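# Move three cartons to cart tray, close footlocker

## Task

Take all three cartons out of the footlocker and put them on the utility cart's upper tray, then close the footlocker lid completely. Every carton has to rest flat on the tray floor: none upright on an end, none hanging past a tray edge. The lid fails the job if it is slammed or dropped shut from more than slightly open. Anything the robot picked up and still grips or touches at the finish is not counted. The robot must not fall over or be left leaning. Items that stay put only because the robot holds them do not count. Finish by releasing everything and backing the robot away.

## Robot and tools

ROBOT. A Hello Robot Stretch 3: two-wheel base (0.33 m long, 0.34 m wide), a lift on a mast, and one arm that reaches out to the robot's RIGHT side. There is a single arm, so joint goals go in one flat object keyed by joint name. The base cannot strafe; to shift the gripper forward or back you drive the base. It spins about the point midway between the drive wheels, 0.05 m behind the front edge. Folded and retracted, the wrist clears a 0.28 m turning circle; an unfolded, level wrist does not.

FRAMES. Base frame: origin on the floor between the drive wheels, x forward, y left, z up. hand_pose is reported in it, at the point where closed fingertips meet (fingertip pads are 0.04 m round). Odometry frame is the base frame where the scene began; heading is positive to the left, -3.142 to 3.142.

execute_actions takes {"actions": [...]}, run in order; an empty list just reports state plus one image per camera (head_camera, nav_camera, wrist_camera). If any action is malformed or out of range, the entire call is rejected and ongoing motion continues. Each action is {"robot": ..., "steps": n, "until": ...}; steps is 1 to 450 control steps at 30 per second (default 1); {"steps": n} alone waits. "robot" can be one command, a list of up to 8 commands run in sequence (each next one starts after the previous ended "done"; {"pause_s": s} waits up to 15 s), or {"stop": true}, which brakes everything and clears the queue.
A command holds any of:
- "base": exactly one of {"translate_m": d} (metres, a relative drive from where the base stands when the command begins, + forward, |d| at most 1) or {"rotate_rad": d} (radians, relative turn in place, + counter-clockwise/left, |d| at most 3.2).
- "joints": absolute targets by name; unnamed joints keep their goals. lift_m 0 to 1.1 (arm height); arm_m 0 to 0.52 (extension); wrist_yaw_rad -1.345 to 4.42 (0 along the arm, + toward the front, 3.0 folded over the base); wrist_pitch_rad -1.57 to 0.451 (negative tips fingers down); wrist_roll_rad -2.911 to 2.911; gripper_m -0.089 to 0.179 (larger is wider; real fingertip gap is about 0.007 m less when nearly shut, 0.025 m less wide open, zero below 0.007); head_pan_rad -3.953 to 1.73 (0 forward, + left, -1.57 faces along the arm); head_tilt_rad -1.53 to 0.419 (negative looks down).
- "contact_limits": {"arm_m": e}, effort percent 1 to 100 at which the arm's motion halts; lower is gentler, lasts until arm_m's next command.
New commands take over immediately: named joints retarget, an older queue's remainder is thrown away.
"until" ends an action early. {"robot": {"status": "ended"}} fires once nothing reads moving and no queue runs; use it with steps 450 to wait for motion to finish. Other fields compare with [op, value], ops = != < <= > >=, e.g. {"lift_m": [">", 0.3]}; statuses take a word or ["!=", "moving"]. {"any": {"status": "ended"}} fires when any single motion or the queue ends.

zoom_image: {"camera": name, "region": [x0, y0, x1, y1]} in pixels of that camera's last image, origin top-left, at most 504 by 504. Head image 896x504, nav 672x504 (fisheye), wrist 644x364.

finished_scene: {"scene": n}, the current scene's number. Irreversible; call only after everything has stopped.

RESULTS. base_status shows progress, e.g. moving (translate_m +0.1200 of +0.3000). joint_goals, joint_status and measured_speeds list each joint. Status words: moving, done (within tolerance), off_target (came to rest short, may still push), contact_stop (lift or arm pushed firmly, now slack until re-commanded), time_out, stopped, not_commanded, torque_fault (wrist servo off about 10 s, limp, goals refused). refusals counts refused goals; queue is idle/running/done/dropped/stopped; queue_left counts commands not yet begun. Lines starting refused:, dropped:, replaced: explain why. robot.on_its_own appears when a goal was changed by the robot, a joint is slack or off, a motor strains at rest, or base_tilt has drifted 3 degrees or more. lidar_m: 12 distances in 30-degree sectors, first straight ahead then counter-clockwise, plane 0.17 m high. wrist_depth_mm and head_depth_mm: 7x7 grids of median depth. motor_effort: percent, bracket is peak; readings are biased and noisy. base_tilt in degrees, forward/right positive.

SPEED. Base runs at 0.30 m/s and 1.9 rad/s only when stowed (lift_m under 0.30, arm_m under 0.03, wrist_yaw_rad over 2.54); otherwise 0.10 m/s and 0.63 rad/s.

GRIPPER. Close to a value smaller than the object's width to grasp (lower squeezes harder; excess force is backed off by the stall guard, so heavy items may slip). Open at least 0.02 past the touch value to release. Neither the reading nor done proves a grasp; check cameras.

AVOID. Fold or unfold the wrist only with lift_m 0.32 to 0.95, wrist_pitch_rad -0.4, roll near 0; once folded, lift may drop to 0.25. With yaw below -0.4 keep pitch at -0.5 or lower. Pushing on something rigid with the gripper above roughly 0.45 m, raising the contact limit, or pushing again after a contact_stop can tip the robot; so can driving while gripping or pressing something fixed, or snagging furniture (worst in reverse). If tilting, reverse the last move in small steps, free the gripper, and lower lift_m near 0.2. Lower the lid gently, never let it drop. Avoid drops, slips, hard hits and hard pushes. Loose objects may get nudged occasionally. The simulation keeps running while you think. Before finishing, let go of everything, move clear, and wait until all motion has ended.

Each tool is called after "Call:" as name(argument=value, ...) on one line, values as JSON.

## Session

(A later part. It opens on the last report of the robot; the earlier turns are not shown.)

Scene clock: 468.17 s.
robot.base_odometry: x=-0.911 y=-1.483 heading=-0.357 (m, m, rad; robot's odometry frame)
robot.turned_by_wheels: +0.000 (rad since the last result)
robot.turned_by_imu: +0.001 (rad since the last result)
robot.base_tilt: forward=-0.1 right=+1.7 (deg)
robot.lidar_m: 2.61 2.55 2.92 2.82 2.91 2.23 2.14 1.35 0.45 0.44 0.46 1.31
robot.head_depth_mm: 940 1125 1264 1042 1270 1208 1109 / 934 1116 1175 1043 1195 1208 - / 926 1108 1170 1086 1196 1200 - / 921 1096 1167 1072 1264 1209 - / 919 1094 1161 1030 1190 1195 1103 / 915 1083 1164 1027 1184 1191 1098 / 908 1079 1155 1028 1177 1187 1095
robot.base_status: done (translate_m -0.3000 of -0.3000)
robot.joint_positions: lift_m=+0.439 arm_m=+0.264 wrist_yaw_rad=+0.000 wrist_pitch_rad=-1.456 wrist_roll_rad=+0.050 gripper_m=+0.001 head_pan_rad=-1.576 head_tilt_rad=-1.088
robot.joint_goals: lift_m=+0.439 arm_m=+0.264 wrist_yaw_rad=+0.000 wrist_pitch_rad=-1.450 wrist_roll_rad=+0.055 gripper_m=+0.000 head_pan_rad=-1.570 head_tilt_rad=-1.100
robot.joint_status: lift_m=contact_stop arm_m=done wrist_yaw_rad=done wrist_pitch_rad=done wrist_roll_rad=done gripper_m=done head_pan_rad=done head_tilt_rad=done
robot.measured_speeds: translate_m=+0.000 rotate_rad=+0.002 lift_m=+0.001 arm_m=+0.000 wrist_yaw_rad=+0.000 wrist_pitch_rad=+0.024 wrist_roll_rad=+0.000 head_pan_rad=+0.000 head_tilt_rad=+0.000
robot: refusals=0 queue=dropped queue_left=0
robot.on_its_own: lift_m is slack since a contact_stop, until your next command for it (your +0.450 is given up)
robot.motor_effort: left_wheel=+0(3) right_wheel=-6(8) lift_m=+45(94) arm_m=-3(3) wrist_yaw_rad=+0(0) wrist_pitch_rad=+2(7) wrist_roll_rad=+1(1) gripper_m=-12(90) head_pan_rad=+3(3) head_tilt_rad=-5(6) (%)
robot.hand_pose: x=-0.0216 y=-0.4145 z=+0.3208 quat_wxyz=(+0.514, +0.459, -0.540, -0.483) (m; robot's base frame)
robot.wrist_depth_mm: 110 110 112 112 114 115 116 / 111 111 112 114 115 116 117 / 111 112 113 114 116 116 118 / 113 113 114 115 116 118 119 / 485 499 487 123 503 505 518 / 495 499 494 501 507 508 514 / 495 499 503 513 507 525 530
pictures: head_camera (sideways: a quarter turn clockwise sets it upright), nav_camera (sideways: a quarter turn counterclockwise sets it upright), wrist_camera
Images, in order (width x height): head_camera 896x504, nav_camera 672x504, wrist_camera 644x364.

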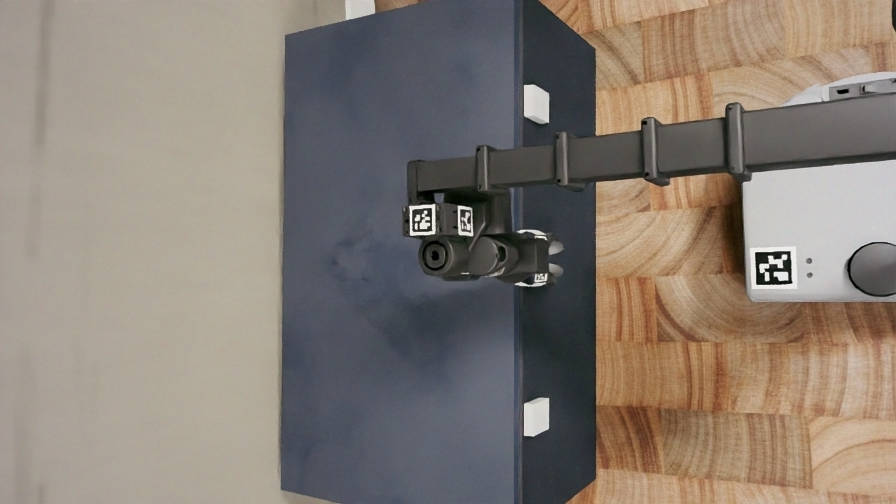

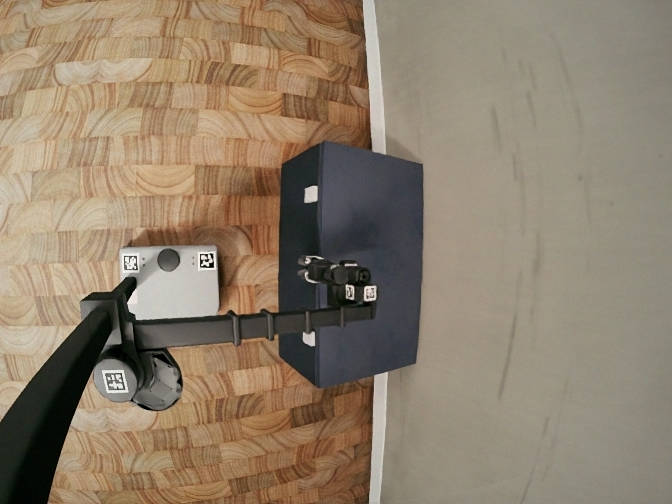

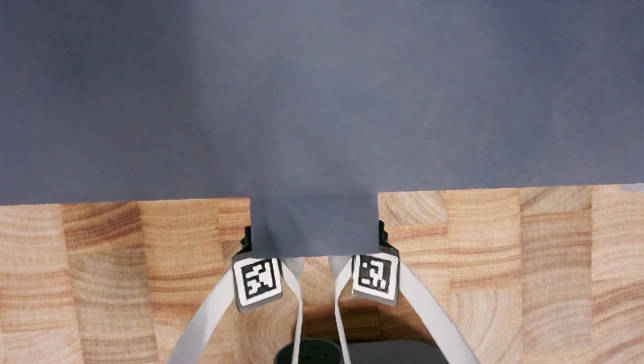

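Call:
zoom_image(camera="head_camera", region=[470, 330, 650, 504])

Call:
execute_actions(actions=[])

Region (470, 330, 650, 504) of head_camera's 896x504 image, scaled by 2.800, with more detail than that image has; it fills the top 487 rows of this view, and the rest is white.

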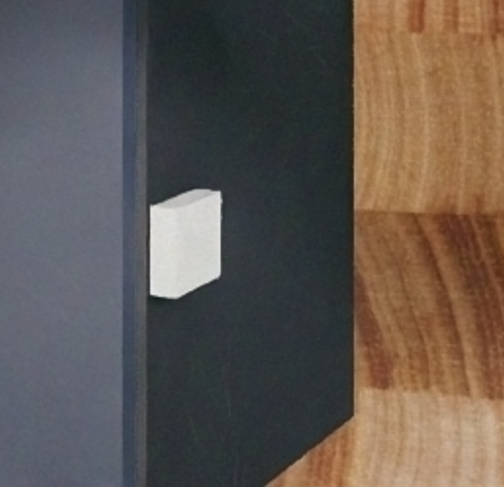

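Scene clock: 473.00 s.
robot.base_odometry: x=-0.911 y=-1.483 heading=-0.357 (m, m, rad; robot's odometry frame)
robot.turned_by_wheels: +0.000 (rad since the last result)
robot.turned_by_imu: +0.001 (rad since the last result)
robot.base_tilt: forward=-0.1 right=+1.6 (deg)
robot.lidar_m: 2.61 2.55 2.92 2.82 2.91 2.23 2.14 1.35 0.45 0.44 0.46 1.31
robot.head_depth_mm: 940 1128 1262 1045 1269 1207 1114 / 932 1118 1177 1042 1193 1214 - / 925 1106 1169 1090 1193 1206 - / 923 1101 1165 1074 1261 1203 - / 915 1095 1164 1032 1184 1201 1100 / 909 1089 1160 1037 1177 1191 1101 / 908 1081 1161 1032 1182 1187 1100
robot.base_status: done (translate_m -0.3000 of -0.3000)
robot.joint_positions: lift_m=+0.434 arm_m=+0.264 wrist_yaw_rad=+0.000 wrist_pitch_rad=-1.471 wrist_roll_rad=+0.050 gripper_m=+0.001 head_pan_rad=-1.576 head_tilt_rad=-1.088
robot.joint_goals: lift_m=+0.434 arm_m=+0.264 wrist_yaw_rad=+0.000 wrist_pitch_rad=-1.450 wrist_roll_rad=+0.055 gripper_m=+0.000 head_pan_rad=-1.570 head_tilt_rad=-1.100
robot.joint_status: lift_m=contact_stop arm_m=done wrist_yaw_rad=done wrist_pitch_rad=done wrist_roll_rad=done gripper_m=done head_pan_rad=done head_tilt_rad=done
robot.measured_speeds: translate_m=+0.000 rotate_rad=+0.000 lift_m=+0.000 arm_m=+0.000 wrist_yaw_rad=+0.000 wrist_pitch_rad=+0.000 wrist_roll_rad=+0.000 head_pan_rad=+0.000 head_tilt_rad=+0.000
robot: refusals=0 queue=dropped queue_left=0
robot.on_its_own: lift_m is slack since a contact_stop, until your next command for it (your +0.450 is given up)
robot.motor_effort: left_wheel=+1(2) right_wheel=-4(6) lift_m=+40(60) arm_m=-3(2) wrist_yaw_rad=+0(0) wrist_pitch_rad=+8(9) wrist_roll_rad=+2(2) gripper_m=-12(12) head_pan_rad=+3(3) head_tilt_rad=-5(4) (%)
robot.hand_pose: x=-0.0216 y=-0.4108 z=+0.3155 quat_wxyz=(+0.511, +0.462, -0.537, -0.486) (m; robot's base frame)
robot.wrist_depth_mm: 108 108 109 110 111 112 114 / 108 110 111 112 113 114 115 / 110 111 112 113 114 115 117 / 111 112 114 114 115 117 118 / 475 477 480 124 499 510 500 / 483 485 497 505 501 518 513 / 499 496 500 507 511 519 521
pictures: head_camera (sideways: a quarter turn clockwise sets it upright), nav_camera (sideways: a quarter turn counterclockwise sets it upright), wrist_camera
Images, in order (width x height): head_camera 896x504, nav_camera 672x504, wrist_camera 644x364.

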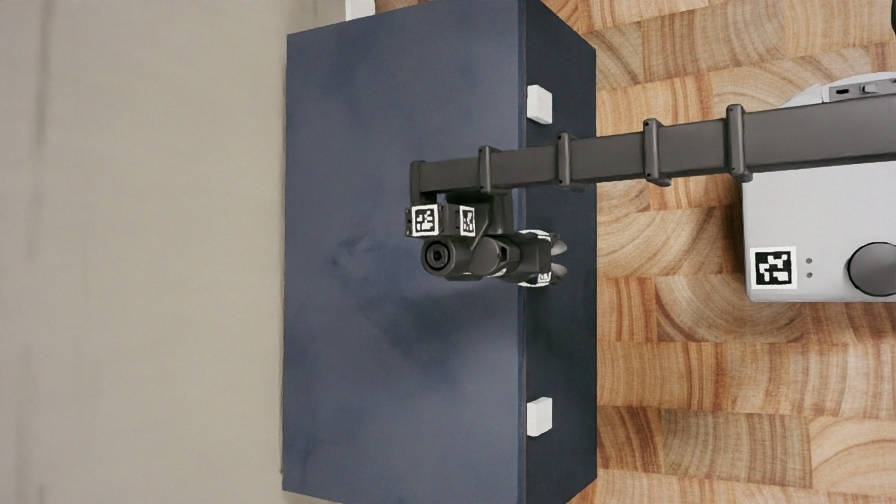

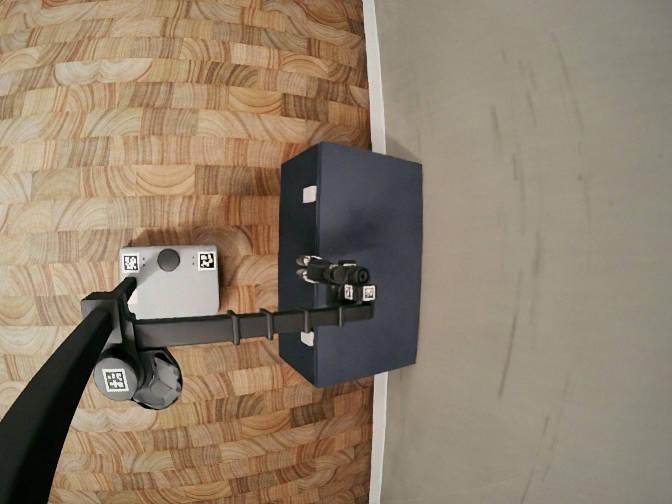

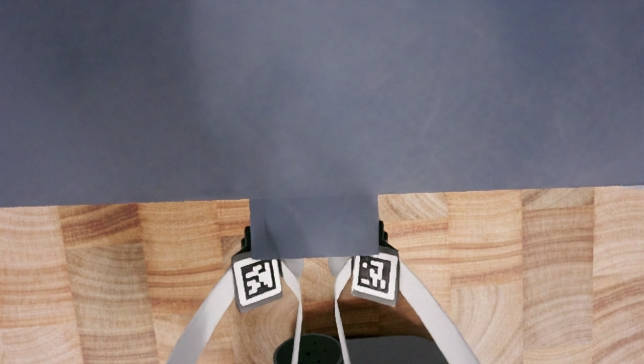

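Call:
zoom_image(camera="head_camera", region=[490, 210, 590, 310])

Call:
zoom_image(camera="wrist_camera", region=[200, 180, 440, 340])

Region (490, 210, 590, 310) of head_camera's 896x504 image, scaled by 5.040, with more detail than that image has.

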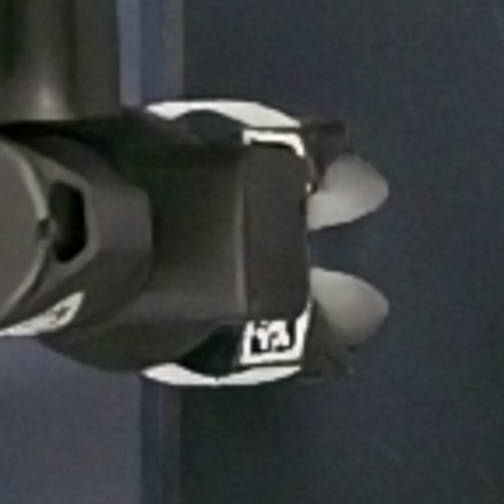

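Region (200, 180, 440, 340) of wrist_camera's 644x364 image, scaled by 2.100.

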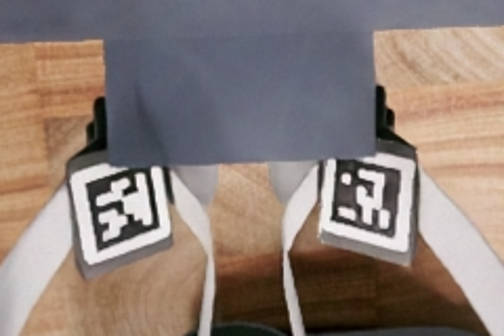

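Call:
execute_actions(actions=[{"robot":[{"joints":{"lift_m":0.418}},{"joints":{"gripper_m":0.1}},{"joints":{"arm_m":0.1,"wrist_roll_rad":0.0},"base":{"translate_m":-0.33}},{"joints":{"wrist_yaw_rad":1.5,"wrist_pitch_rad":0.2,"gripper_m":0.0,"lift_m":0.3}},{"joints":{"lift_m":0.15,"arm_m":0.21}}],"steps":450,"until":{"robot":{"status":"ended"}}}])

Scene clock: 539.50 s.
robot.base_odometry: x=-0.911 y=-1.483 heading=-0.357 (m, m, rad; robot's odometry frame)
robot.turned_by_wheels: +0.000 (rad since the last result)
robot.turned_by_imu: +0.000 (rad since the last result)
robot.base_tilt: forward=-0.1 right=+1.6 (deg)
robot.lidar_m: 2.61 2.55 2.92 2.82 2.91 2.23 2.14 1.35 0.45 0.44 0.46 1.31
robot.head_depth_mm: 938 1125 1264 1055 1270 1208 1111 / 934 1118 1184 1053 1201 1216 - / 929 1111 1173 1083 1191 1202 - / 924 1101 1172 1074 1257 1206 - / 916 1093 1164 1041 1188 1197 1104 / 912 1086 1164 1036 1182 1194 1101 / 906 1076 1162 1031 1175 1191 1097
robot.base_status: done (translate_m -0.3000 of -0.3000)
robot.joint_positions: lift_m=+0.430 arm_m=+0.264 wrist_yaw_rad=+0.000 wrist_pitch_rad=-1.476 wrist_roll_rad=+0.050 gripper_m=+0.001 head_pan_rad=-1.576 head_tilt_rad=-1.088
robot.joint_goals: lift_m=+0.430 arm_m=+0.264 wrist_yaw_rad=+0.000 wrist_pitch_rad=-1.450 wrist_roll_rad=+0.055 gripper_m=+0.000 head_pan_rad=-1.570 head_tilt_rad=-1.100
robot.joint_status: lift_m=contact_stop arm_m=done wrist_yaw_rad=done wrist_pitch_rad=done wrist_roll_rad=done gripper_m=done head_pan_rad=done head_tilt_rad=done
robot.measured_speeds: translate_m=+0.000 rotate_rad=-0.001 lift_m=+0.008 arm_m=+0.000 wrist_yaw_rad=+0.000 wrist_pitch_rad=+0.024 wrist_roll_rad=+0.000 head_pan_rad=+0.000 head_tilt_rad=+0.000
robot: refusals=0 queue=dropped queue_left=0
robot.on_its_own: lift_m is slack since a contact_stop, until your next command for it (your +0.418 is given up)
robot.motor_effort: left_wheel=+0(1) right_wheel=+0(4) lift_m=+22(41) arm_m=-2(2) wrist_yaw_rad=+0(0) wrist_pitch_rad=+10(12) wrist_roll_rad=+1(2) gripper_m=-12(12) head_pan_rad=+3(3) head_tilt_rad=-6(6) (%)
robot.hand_pose: x=-0.0216 y=-0.4092 z=+0.3114 quat_wxyz=(+0.510, +0.464, -0.536, -0.488) (m; robot's base frame)
robot.wrist_depth_mm: 108 108 110 110 112 113 114 / 110 110 111 112 113 114 115 / 111 111 112 114 115 115 117 / 112 113 114 115 116 117 118 / 473 478 481 124 500 501 504 / 482 492 499 496 506 514 518 / 497 501 503 502 510 519 515
pictures: head_camera (sideways: a quarter turn clockwise sets it upright), nav_camera (sideways: a quarter turn counterclockwise sets it upright), wrist_camera
dropped: robot: command 0 of its queue: lift_m: contact_stop
Images, in order (width x height): head_camera 896x504, nav_camera 672x504, wrist_camera 644x364.

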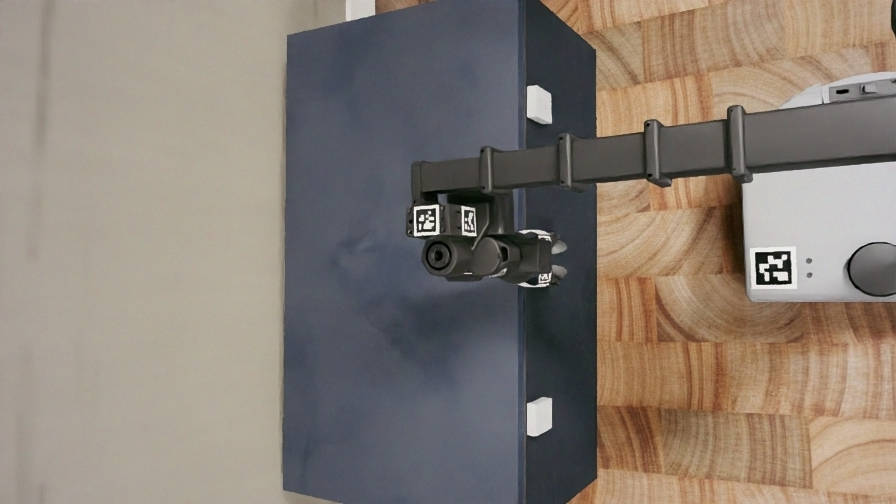

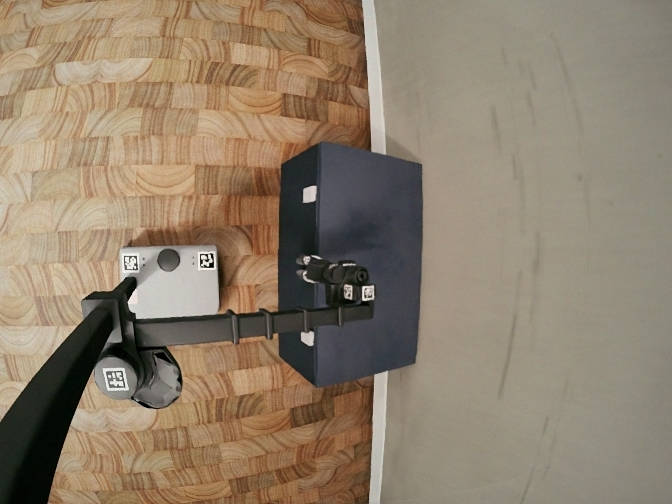

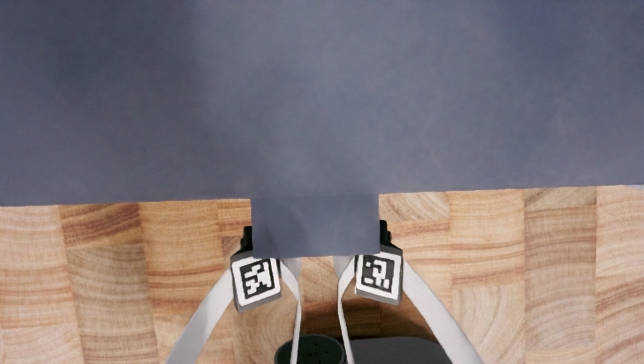

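Call:
execute_actions(actions=[{"robot":[{"joints":{"gripper_m":0.03}},{"joints":{"gripper_m":0.1}},{"joints":{"wrist_pitch_rad":-1.57,"lift_m":0.418}},{"joints":{"arm_m":0.30},"contact_limits":{"arm_m":12}},{"joints":{"gripper_m":0.05}}],"steps":450,"until":{"robot":{"status":"ended"}}}])

Scene clock: 621.37 s.
robot.base_odometry: x=-0.911 y=-1.483 heading=-0.357 (m, m, rad; robot's odometry frame)
robot.turned_by_wheels: +0.000 (rad since the last result)
robot.turned_by_imu: +0.002 (rad since the last result)
robot.base_tilt: forward=+0.0 right=+1.6 (deg)
robot.lidar_m: 2.61 2.56 2.92 2.82 2.92 2.24 2.14 1.35 0.45 0.44 0.46 1.31
robot.head_depth_mm: 939 1126 1263 1059 1262 1213 1113 / 930 1115 1178 1054 1195 1210 - / 927 1110 1172 1057 1192 1199 - / 922 1105 1177 - 1259 1207 - / 919 1094 1168 1043 1187 1199 1102 / 909 1083 1165 1043 1175 1189 1100 / 908 1079 1160 1040 1170 1189 1099
robot.base_status: done (translate_m -0.3000 of -0.3000)
robot.joint_positions: lift_m=+0.418 arm_m=+0.299 wrist_yaw_rad=+0.000 wrist_pitch_rad=-1.564 wrist_roll_rad=+0.054 gripper_m=+0.050 head_pan_rad=-1.576 head_tilt_rad=-1.088
robot.joint_goals: lift_m=+0.418 arm_m=+0.300 wrist_yaw_rad=+0.000 wrist_pitch_rad=-1.570 wrist_roll_rad=+0.055 gripper_m=+0.050 head_pan_rad=-1.570 head_tilt_rad=-1.100
robot.joint_status: lift_m=done arm_m=done wrist_yaw_rad=done wrist_pitch_rad=done wrist_roll_rad=done gripper_m=done head_pan_rad=done head_tilt_rad=done
robot.measured_speeds: translate_m=+0.000 rotate_rad=+0.000 lift_m=+0.000 arm_m=+0.000 wrist_yaw_rad=+0.000 wrist_pitch_rad=+0.000 wrist_roll_rad=+0.000 head_pan_rad=+0.000 head_tilt_rad=+0.000
robot: refusals=0 queue=done queue_left=0
robot.motor_effort: left_wheel=+0(0) right_wheel=-1(2) lift_m=+27(37) arm_m=+5(5) wrist_yaw_rad=+0(1) wrist_pitch_rad=+0(10) wrist_roll_rad=+0(2) gripper_m=-10(82) head_pan_rad=+3(3) head_tilt_rad=-4(5) (%)
robot.contact_limits: arm_m 12 (drawing in: default 20, maximum 32; extending or still: default 26, maximum 43)
robot.hand_pose: x=-0.0216 y=-0.4221 z=+0.3007 quat_wxyz=(+0.488, +0.485, -0.515, -0.512) (m; robot's base frame)
robot.wrist_depth_mm: 97 97 99 100 101 102 104 / 100 101 102 103 104 106 107 / 103 104 105 106 108 109 110 / 106 107 108 109 111 112 114 / 110 111 112 113 115 116 508 / 482 486 310 125 507 517 522 / 503 506 506 - 525 542 542
pictures: head_camera (sideways: a quarter turn clockwise sets it upright), nav_camera (sideways: a quarter turn counterclockwise sets it upright), wrist_camera
Images, in order (width x height): head_camera 896x504, nav_camera 672x504, wrist_camera 644x364.

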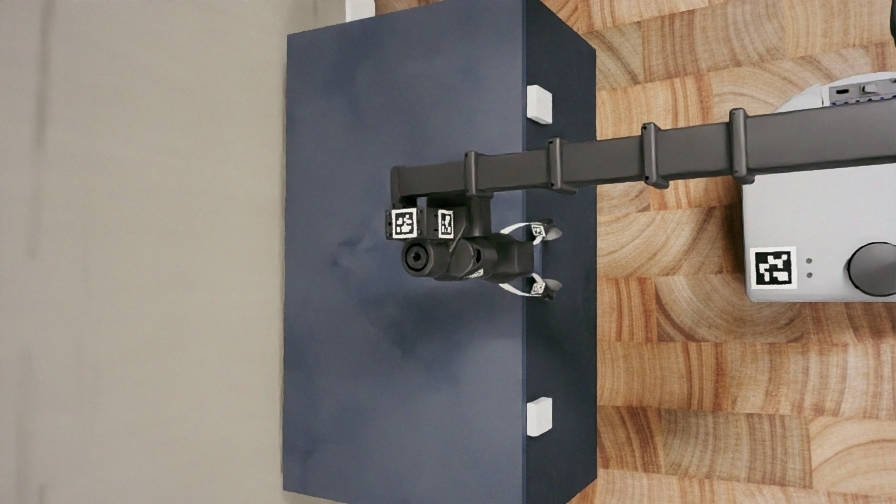

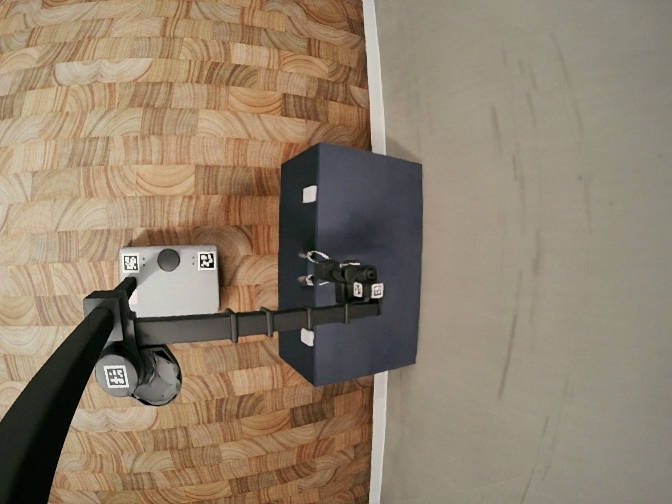

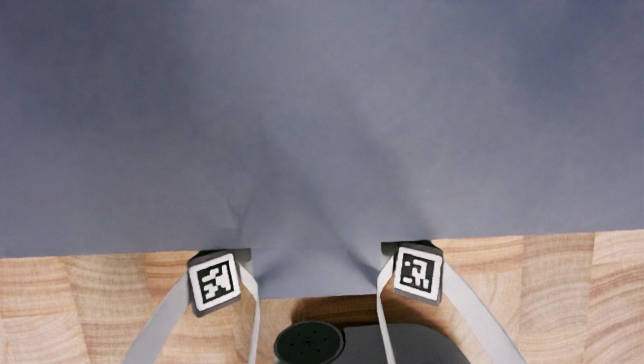

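Call:
execute_actions(actions=[{"robot":[{"joints":{"gripper_m":0.02}},{"joints":{"lift_m":0.445}}],"steps":450,"until":{"robot":{"status":"ended"}}}])

Scene clock: 626.37 s.
robot.base_odometry: x=-0.911 y=-1.483 heading=-0.357 (m, m, rad; robot's odometry frame)
robot.turned_by_wheels: +0.000 (rad since the last result)
robot.turned_by_imu: +0.001 (rad since the last result)
robot.base_tilt: forward=+0.0 right=+1.7 (deg)
robot.lidar_m: 2.61 2.55 2.92 2.82 2.91 2.23 2.14 1.35 0.45 0.44 0.46 1.31
robot.head_depth_mm: 939 1125 1262 1053 1272 1204 1111 / 932 1119 1173 1051 1195 1216 - / 925 1107 1172 - 1193 1215 - / 921 1102 1167 - 1222 1206 - / 918 1095 1161 1044 1185 1194 1102 / 915 1081 1164 1039 1183 1189 1100 / 905 1078 1160 1034 1185 1190 1095
robot.base_status: done (translate_m -0.3000 of -0.3000)
robot.joint_positions: lift_m=+0.435 arm_m=+0.300 wrist_yaw_rad=+0.000 wrist_pitch_rad=-1.555 wrist_roll_rad=+0.054 gripper_m=+0.021 head_pan_rad=-1.576 head_tilt_rad=-1.088
robot.joint_goals: lift_m=+0.435 arm_m=+0.300 wrist_yaw_rad=+0.000 wrist_pitch_rad=-1.570 wrist_roll_rad=+0.055 gripper_m=+0.020 head_pan_rad=-1.570 head_tilt_rad=-1.100
robot.joint_status: lift_m=contact_stop arm_m=done wrist_yaw_rad=done wrist_pitch_rad=done wrist_roll_rad=done gripper_m=done head_pan_rad=done head_tilt_rad=done
robot.measured_speeds: translate_m=+0.000 rotate_rad=+0.000 lift_m=-0.002 arm_m=+0.001 wrist_yaw_rad=+0.000 wrist_pitch_rad=+0.024 wrist_roll_rad=+0.000 head_pan_rad=+0.000 head_tilt_rad=+0.000
robot: refusals=0 queue=dropped queue_left=0
robot.on_its_own: lift_m is slack since a contact_stop, until your next command for it (your +0.445 is given up)
robot.motor_effort: left_wheel=+0(0) right_wheel=-3(3) lift_m=+51(87) arm_m=+3(5) wrist_yaw_rad=-1(0) wrist_pitch_rad=-4(6) wrist_roll_rad=+0(0) gripper_m=-17(94) head_pan_rad=+3(3) head_tilt_rad=-6(5) (%)
robot.contact_limits: arm_m 12 (drawing in: default 20, maximum 32; extending or still: default 26, maximum 43)
robot.hand_pose: x=-0.0216 y=-0.4244 z=+0.3170 quat_wxyz=(+0.490, +0.483, -0.517, -0.510) (m; robot's base frame)
robot.wrist_depth_mm: 108 109 111 112 113 114 115 / 111 113 114 115 116 118 119 / 115 115 117 118 120 121 123 / 118 119 120 122 123 125 127 / 488 123 124 134 126 506 526 / 494 509 514 517 526 531 543 / 517 528 533 - 530 553 545
pictures: head_camera (sideways: a quarter turn clockwise sets it upright), nav_camera (sideways: a quarter turn counterclockwise sets it upright), wrist_camera
Images, in order (width x height): head_camera 896x504, nav_camera 672x504, wrist_camera 644x364.

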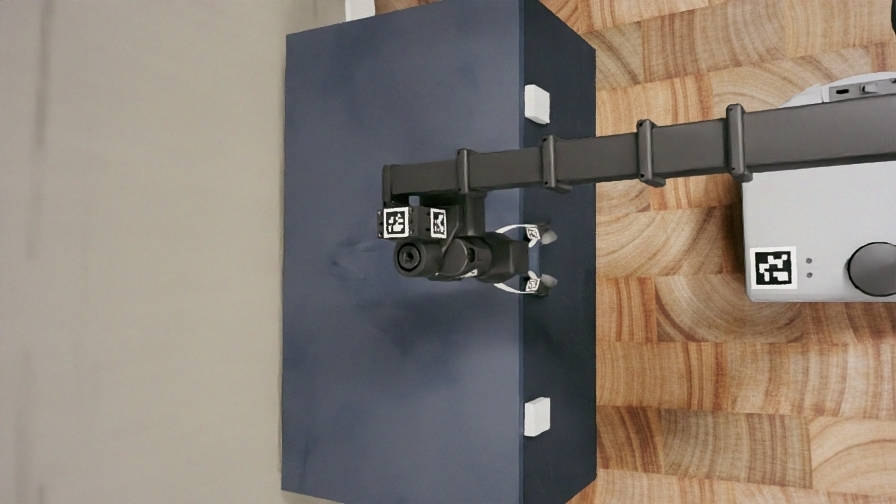

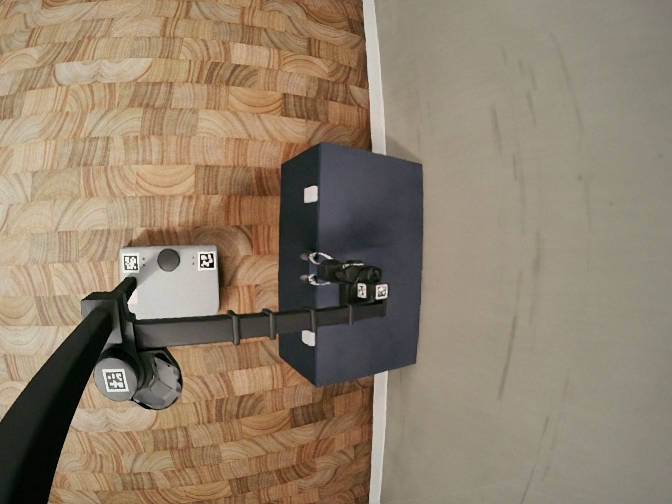

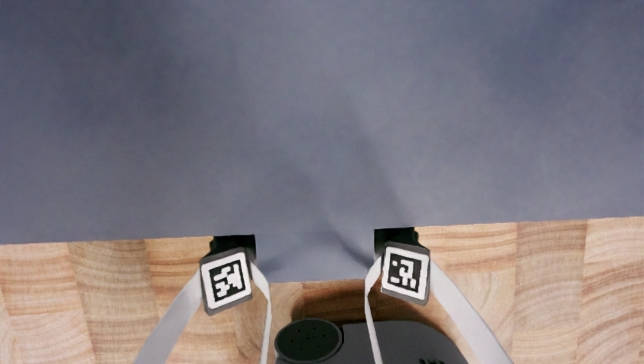

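Call:
execute_actions(actions=[{"robot":[{"joints":{"gripper_m":0.1}},{"joints":{"arm_m":0.0,"lift_m":0.45}},{"joints":{"wrist_pitch_rad":0.0,"wrist_roll_rad":0.0,"gripper_m":-0.01},"base":{"translate_m":0.08}},{"joints":{"lift_m":0.233}},{"joints":{"arm_m":0.026},"contact_limits":{"arm_m":10}}],"steps":450,"until":{"robot":{"status":"ended"}}}])

Scene clock: 679.37 s.
robot.base_odometry: x=-0.836 y=-1.511 heading=-0.357 (m, m, rad; robot's odometry frame)
robot.turned_by_wheels: +0.000 (rad since the last result)
robot.turned_by_imu: +0.003 (rad since the last result)
robot.base_tilt: forward=-0.1 right=+1.6 (deg)
robot.lidar_m: 2.53 2.48 2.92 2.82 2.92 2.31 2.22 0.61 0.46 0.44 0.46 1.31
robot.head_depth_mm: 939 1129 1180 1056 1211 1210 1111 / 933 1119 1177 1057 1207 1204 - / 926 1103 1171 1050 1208 1239 - / 918 1103 1172 1048 1192 - - / 915 1087 1167 1044 1194 1195 1105 / 909 1083 1158 1044 1193 1191 1099 / 904 1080 1286 1090 1264 1195 1092
robot.base_status: done (translate_m +0.0800 of +0.0800)
robot.joint_positions: lift_m=+0.233 arm_m=+0.025 wrist_yaw_rad=-0.004 wrist_pitch_rad=-0.022 wrist_roll_rad=+0.006 gripper_m=-0.010 head_pan_rad=-1.576 head_tilt_rad=-1.088
robot.joint_goals: lift_m=+0.233 arm_m=+0.026 wrist_yaw_rad=+0.000 wrist_pitch_rad=+0.000 wrist_roll_rad=+0.000 gripper_m=-0.010 head_pan_rad=-1.570 head_tilt_rad=-1.100
robot.joint_status: lift_m=done arm_m=done wrist_yaw_rad=done wrist_pitch_rad=done wrist_roll_rad=done gripper_m=done head_pan_rad=done head_tilt_rad=done
robot.measured_speeds: translate_m=+0.000 rotate_rad=+0.000 lift_m=+0.000 arm_m=+0.000 wrist_yaw_rad=+0.000 wrist_pitch_rad=+0.000 wrist_roll_rad=+0.000 head_pan_rad=+0.000 head_tilt_rad=+0.000
robot: refusals=0 queue=done queue_left=0
robot.motor_effort: left_wheel=-1(4) right_wheel=+1(4) lift_m=+27(65) arm_m=+7(10) wrist_yaw_rad=+5(5) wrist_pitch_rad=+9(9) wrist_roll_rad=-2(3) gripper_m=-5(82) head_pan_rad=+3(3) head_tilt_rad=-5(5) (%)
robot.contact_limits: arm_m 10 (drawing in: default 20, maximum 32; extending or still: default 26, maximum 43)
robot.hand_pose: x=-0.0225 y=-0.4258 z=+0.3424 quat_wxyz=(+0.705, +0.007, -0.709, -0.010) (m; robot's base frame)
robot.wrist_depth_mm: 611 611 608 630 627 629 638 / 627 624 637 643 639 649 656 / 652 641 656 651 677 684 675 / 289 279 268 256 248 240 231 / 187 188 186 - 183 177 184 / 179 193 195 197 193 192 191 / 187 201 201 203 201 200 199
pictures: head_camera (sideways: a quarter turn clockwise sets it upright), nav_camera (sideways: a quarter turn counterclockwise sets it upright), wrist_camera
Images, in order (width x height): head_camera 896x504, nav_camera 672x504, wrist_camera 644x364.

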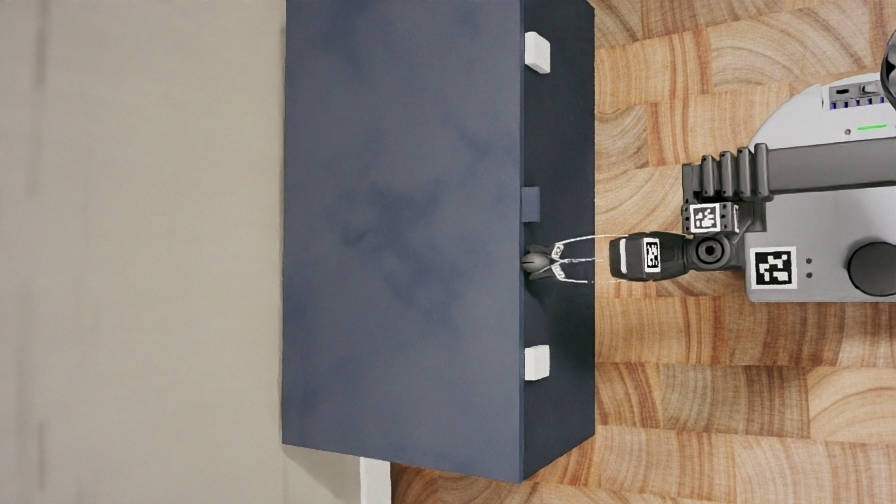

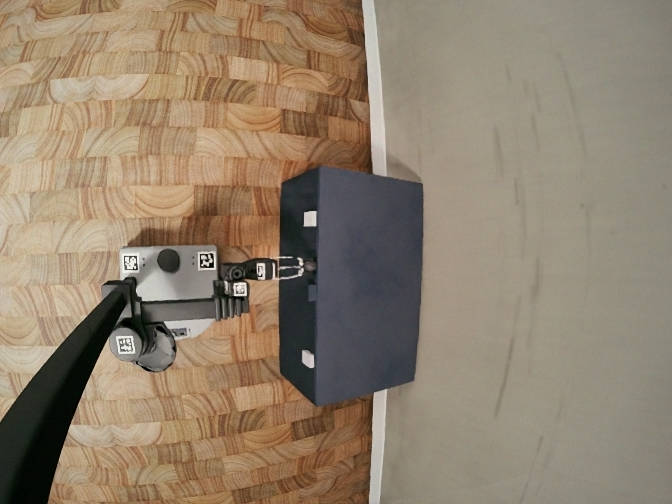

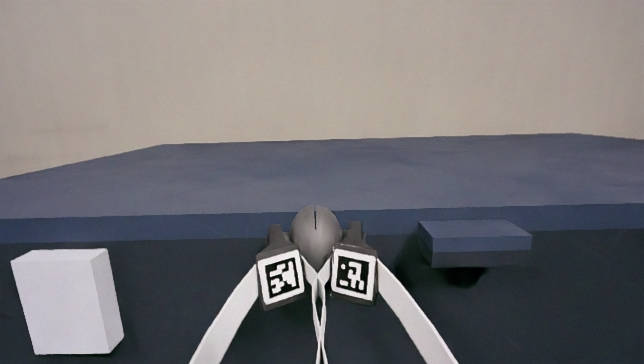

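Call:
execute_actions(actions=[{"robot":{"joints":{"arm_m":0.031},"contact_limits":{"arm_m":16}},"steps":60,"until":{"robot":{"status":"ended"}}},{"robot":{"joints":{"lift_m":0.25}},"steps":60,"until":{"robot":{"status":"ended"}}}])

Scene clock: 687.23 s.
robot.base_odometry: x=-0.836 y=-1.511 heading=-0.357 (m, m, rad; robot's odometry frame)
robot.turned_by_wheels: +0.000 (rad since the last result)
robot.turned_by_imu: +0.001 (rad since the last result)
robot.base_tilt: forward=-0.1 right=+1.7 (deg)
robot.lidar_m: 2.53 2.48 2.92 2.82 2.91 2.31 2.22 0.62 0.46 0.45 0.47 1.31
robot.head_depth_mm: 938 1125 1173 1060 1220 1209 1110 / 932 1118 1183 1057 1217 1203 - / 926 1108 1173 1052 1208 1234 - / 922 1101 1171 1047 1210 1203 - / 914 1089 1166 1049 1209 1196 1101 / 906 1086 1157 1043 1208 1195 1096 / 906 1076 1281 1090 1268 1190 1099
robot.base_status: done (translate_m +0.0800 of +0.0800)
robot.joint_positions: lift_m=+0.250 arm_m=+0.030 wrist_yaw_rad=-0.002 wrist_pitch_rad=-0.046 wrist_roll_rad=+0.006 gripper_m=-0.010 head_pan_rad=-1.576 head_tilt_rad=-1.088
robot.joint_goals: lift_m=+0.250 arm_m=+0.031 wrist_yaw_rad=+0.000 wrist_pitch_rad=+0.000 wrist_roll_rad=+0.000 gripper_m=-0.010 head_pan_rad=-1.570 head_tilt_rad=-1.100
robot.joint_status: lift_m=done arm_m=done wrist_yaw_rad=done wrist_pitch_rad=done wrist_roll_rad=done gripper_m=done head_pan_rad=done head_tilt_rad=done
robot.measured_speeds: translate_m=+0.000 rotate_rad=+0.000 lift_m=+0.000 arm_m=+0.000 wrist_yaw_rad=+0.000 wrist_pitch_rad=+0.000 wrist_roll_rad=+0.000 head_pan_rad=+0.000 head_tilt_rad=+0.000
robot: refusals=0 queue=done queue_left=0
robot.motor_effort: left_wheel=-1(1) right_wheel=+0(1) lift_m=+55(57) arm_m=+5(9) wrist_yaw_rad=+2(4) wrist_pitch_rad=+19(20) wrist_roll_rad=-2(2) gripper_m=-6(5) head_pan_rad=+3(3) head_tilt_rad=-4(6) (%)
robot.contact_limits: arm_m 16 (drawing in: default 20, maximum 32; extending or still: default 26, maximum 43)
robot.hand_pose: x=-0.0219 y=-0.4303 z=+0.3523 quat_wxyz=(+0.705, +0.016, -0.709, -0.017) (m; robot's base frame)
robot.wrist_depth_mm: 606 604 604 620 622 631 630 / 622 619 630 633 640 663 656 / 652 649 646 640 653 664 670 / 316 306 293 285 276 267 259 / 191 191 190 - 186 184 186 / 182 194 194 - 194 193 193 / 189 203 205 204 204 201 201
pictures: head_camera (sideways: a quarter turn clockwise sets it upright), nav_camera (sideways: a quarter turn counterclockwise sets it upright), wrist_camera
Images, in order (width x height): head_camera 896x504, nav_camera 672x504, wrist_camera 644x364.

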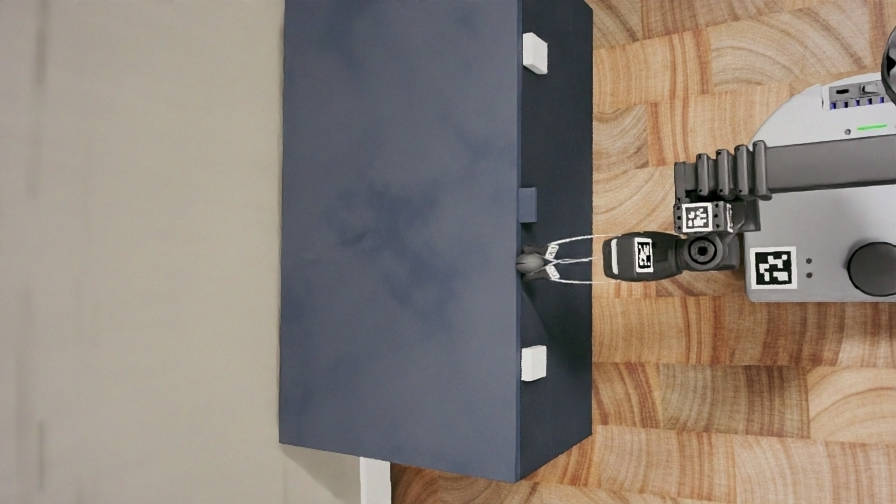

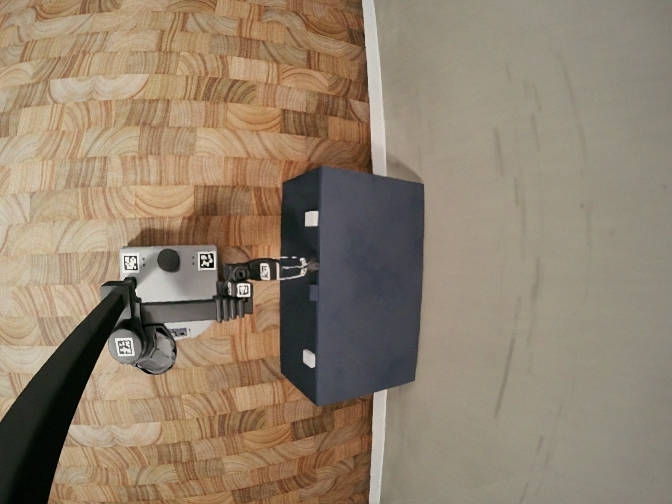

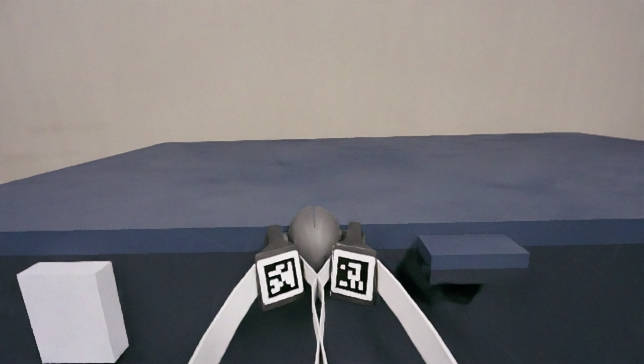

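Call:
zoom_image(camera="wrist_camera", region=[400, 210, 560, 317])

Region (400, 210, 560, 317) of wrist_camera's 644x364 image, scaled by 3.150; it fills the top 337 rows of this view, and the rest is white.

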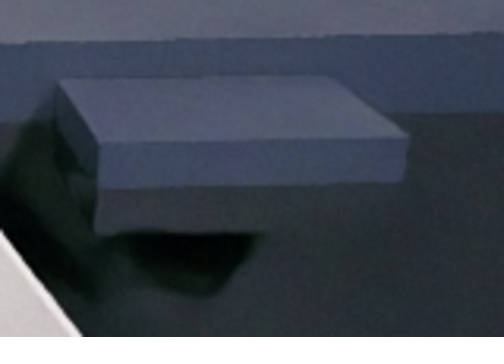

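Call:
execute_actions(actions=[])

Scene clock: 746.53 s.
robot.base_odometry: x=-0.836 y=-1.511 heading=-0.357 (m, m, rad; robot's odometry frame)
robot.turned_by_wheels: +0.000 (rad since the last result)
robot.turned_by_imu: +0.001 (rad since the last result)
robot.base_tilt: forward=-0.1 right=+1.7 (deg)
robot.lidar_m: 2.53 2.48 2.92 2.82 2.92 2.31 2.22 0.62 0.46 0.45 0.47 1.31
robot.head_depth_mm: 938 1121 1181 1059 1220 1209 1112 / 932 1116 1178 1054 1219 1204 - / 927 1105 1180 1053 1210 1228 - / 923 1101 1175 1045 1213 1196 - / 917 1095 1167 1052 1214 1195 1104 / 912 1084 1158 1045 1211 1190 1101 / 907 1075 1278 1086 1270 1192 1097
robot.base_status: done (translate_m +0.0800 of +0.0800)
robot.joint_positions: lift_m=+0.250 arm_m=+0.030 wrist_yaw_rad=-0.002 wrist_pitch_rad=-0.046 wrist_roll_rad=+0.006 gripper_m=-0.010 head_pan_rad=-1.576 head_tilt_rad=-1.088
robot.joint_goals: lift_m=+0.250 arm_m=+0.031 wrist_yaw_rad=+0.000 wrist_pitch_rad=+0.000 wrist_roll_rad=+0.000 gripper_m=-0.010 head_pan_rad=-1.570 head_tilt_rad=-1.100
robot.joint_status: lift_m=done arm_m=done wrist_yaw_rad=done wrist_pitch_rad=done wrist_roll_rad=done gripper_m=done head_pan_rad=done head_tilt_rad=done
robot.measured_speeds: translate_m=+0.000 rotate_rad=+0.000 lift_m=+0.000 arm_m=+0.000 wrist_yaw_rad=+0.000 wrist_pitch_rad=+0.000 wrist_roll_rad=+0.000 head_pan_rad=+0.000 head_tilt_rad=+0.000
robot: refusals=0 queue=done queue_left=0
robot.motor_effort: left_wheel=-1(1) right_wheel=+0(0) lift_m=+55(55) arm_m=+4(5) wrist_yaw_rad=+2(2) wrist_pitch_rad=+19(19) wrist_roll_rad=-2(2) gripper_m=-5(6) head_pan_rad=+3(3) head_tilt_rad=-6(5) (%)
robot.contact_limits: arm_m 16 (drawing in: default 20, maximum 32; extending or still: default 26, maximum 43)
robot.hand_pose: x=-0.0219 y=-0.4303 z=+0.3523 quat_wxyz=(+0.705, +0.016, -0.709, -0.017) (m; robot's base frame)
robot.wrist_depth_mm: 596 613 614 618 625 621 625 / 619 634 632 642 644 649 671 / 639 643 651 646 654 667 671 / 313 307 294 288 272 267 258 / 191 193 191 - 185 185 186 / 183 195 196 - 194 192 191 / 189 203 205 203 204 201 201
pictures: head_camera (sideways: a quarter turn clockwise sets it upright), nav_camera (sideways: a quarter turn counterclockwise sets it upright), wrist_camera
Images, in order (width x height): head_camera 896x504, nav_camera 672x504, wrist_camera 644x364.

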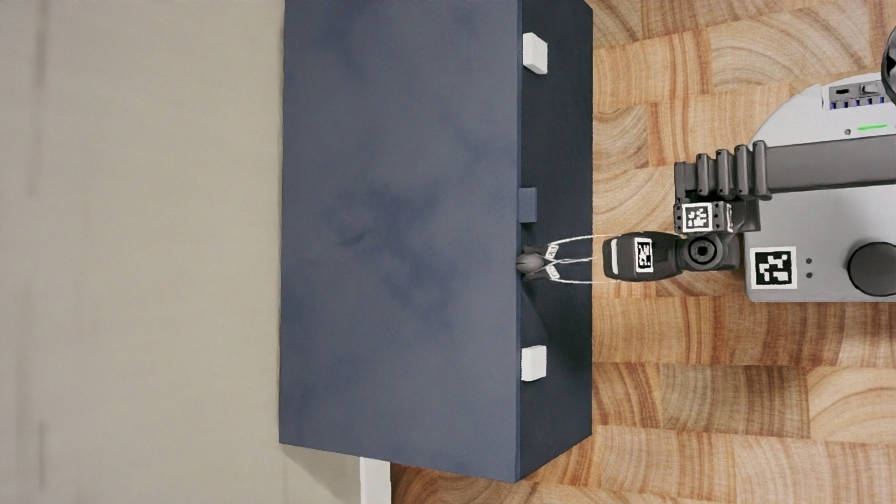

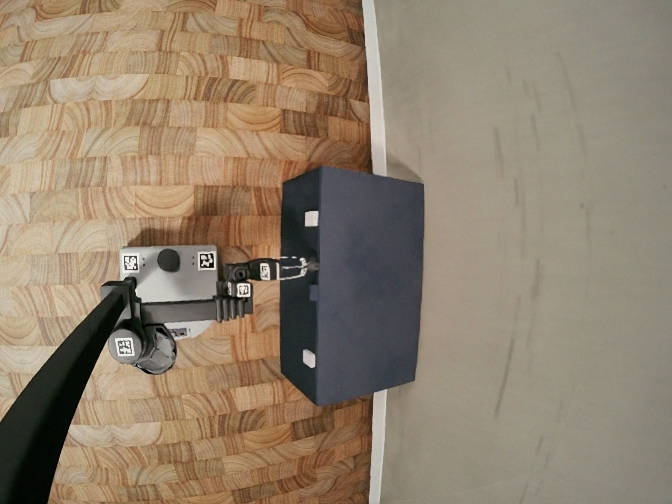

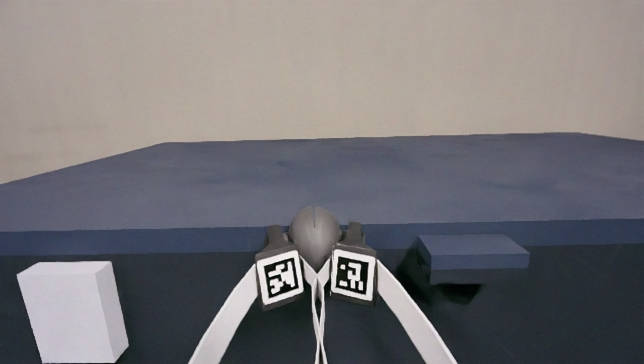

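Call:
zoom_image(camera="wrist_camera", region=[360, 200, 600, 340])

Region (360, 200, 600, 340) of wrist_camera's 644x364 image, scaled by 2.100; it fills the top 294 rows of this view, and the rest is white.

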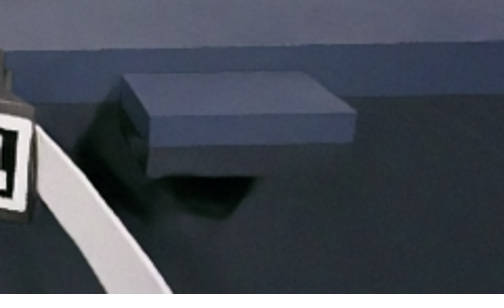

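Call:
execute_actions(actions=[{"robot":[{"joints":{"arm_m":0.005}},{"joints":{"lift_m":0.185,"wrist_pitch_rad":0.22}}],"steps":200,"until":{"robot":{"status":"ended"}}}])

Scene clock: 793.97 s.
robot.base_odometry: x=-0.836 y=-1.511 heading=-0.357 (m, m, rad; robot's odometry frame)
robot.turned_by_wheels: +0.000 (rad since the last result)
robot.turned_by_imu: +0.001 (rad since the last result)
robot.base_tilt: forward=+0.0 right=+1.6 (deg)
robot.lidar_m: 2.53 2.48 2.92 2.82 2.91 2.31 2.22 0.62 0.46 0.45 0.47 1.31
robot.head_depth_mm: 938 1130 1185 1061 1216 1208 1114 / 934 1116 1180 1050 1219 1199 - / 927 1113 1179 1056 1213 1214 - / 919 1097 1163 1051 1211 1206 - / 916 1092 1165 1049 1202 1197 1097 / 907 1084 1165 1044 1206 1197 1097 / 904 1072 1288 1084 1271 1192 1100
robot.base_status: done (translate_m +0.0800 of +0.0800)
robot.joint_positions: lift_m=+0.185 arm_m=+0.005 wrist_yaw_rad=-0.001 wrist_pitch_rad=+0.198 wrist_roll_rad=+0.006 gripper_m=-0.010 head_pan_rad=-1.576 head_tilt_rad=-1.088
robot.joint_goals: lift_m=+0.185 arm_m=+0.005 wrist_yaw_rad=+0.000 wrist_pitch_rad=+0.220 wrist_roll_rad=+0.000 gripper_m=-0.010 head_pan_rad=-1.570 head_tilt_rad=-1.100
robot.joint_status: lift_m=done arm_m=done wrist_yaw_rad=done wrist_pitch_rad=done wrist_roll_rad=done gripper_m=done head_pan_rad=done head_tilt_rad=done
robot.measured_speeds: translate_m=+0.000 rotate_rad=+0.000 lift_m=+0.000 arm_m=+0.000 wrist_yaw_rad=+0.000 wrist_pitch_rad=+0.000 wrist_roll_rad=+0.000 head_pan_rad=+0.000 head_tilt_rad=+0.000
robot: refusals=0 queue=done queue_left=0
robot.motor_effort: left_wheel=-1(1) right_wheel=-1(0) lift_m=+26(58) arm_m=-3(5) wrist_yaw_rad=+1(1) wrist_pitch_rad=+9(18) wrist_roll_rad=-2(2) gripper_m=-6(6) head_pan_rad=+3(3) head_tilt_rad=-6(5) (%)
robot.hand_pose: x=-0.0217 y=-0.4063 z=+0.3509 quat_wxyz=(+0.702, -0.070, -0.705, +0.069) (m; robot's base frame)
robot.wrist_depth_mm: 693 696 698 708 713 727 707 / 680 695 691 704 695 732 702 / 688 693 698 718 704 721 718 / 677 691 693 705 716 701 705 / 216 213 212 - 209 207 206 / 210 213 212 - 208 208 206 / 200 212 210 209 209 207 205
pictures: head_camera (sideways: a quarter turn clockwise sets it upright), nav_camera (sideways: a quarter turn counterclockwise sets it upright), wrist_camera
Images, in order (width x height): head_camera 896x504, nav_camera 672x504, wrist_camera 644x364.

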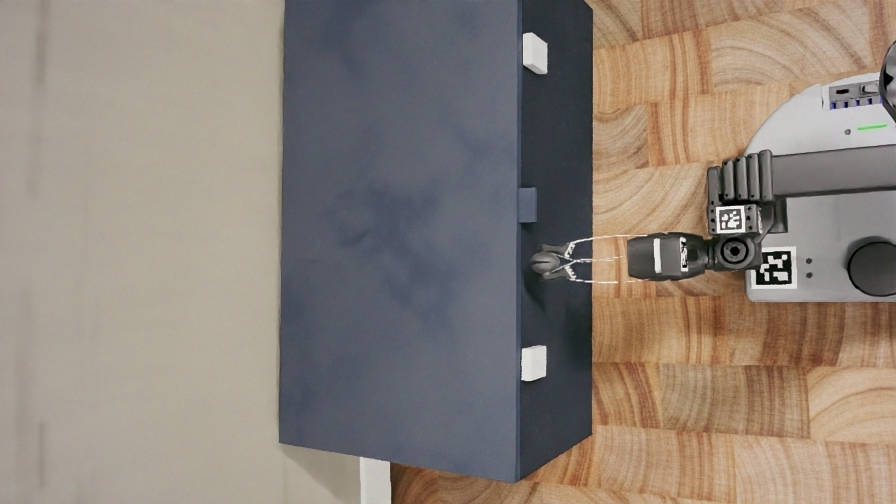

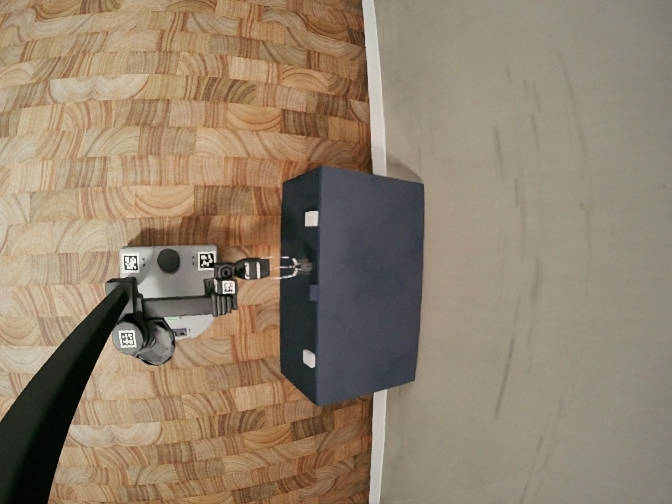

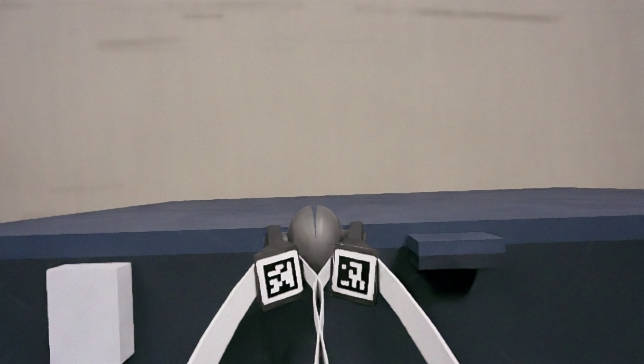

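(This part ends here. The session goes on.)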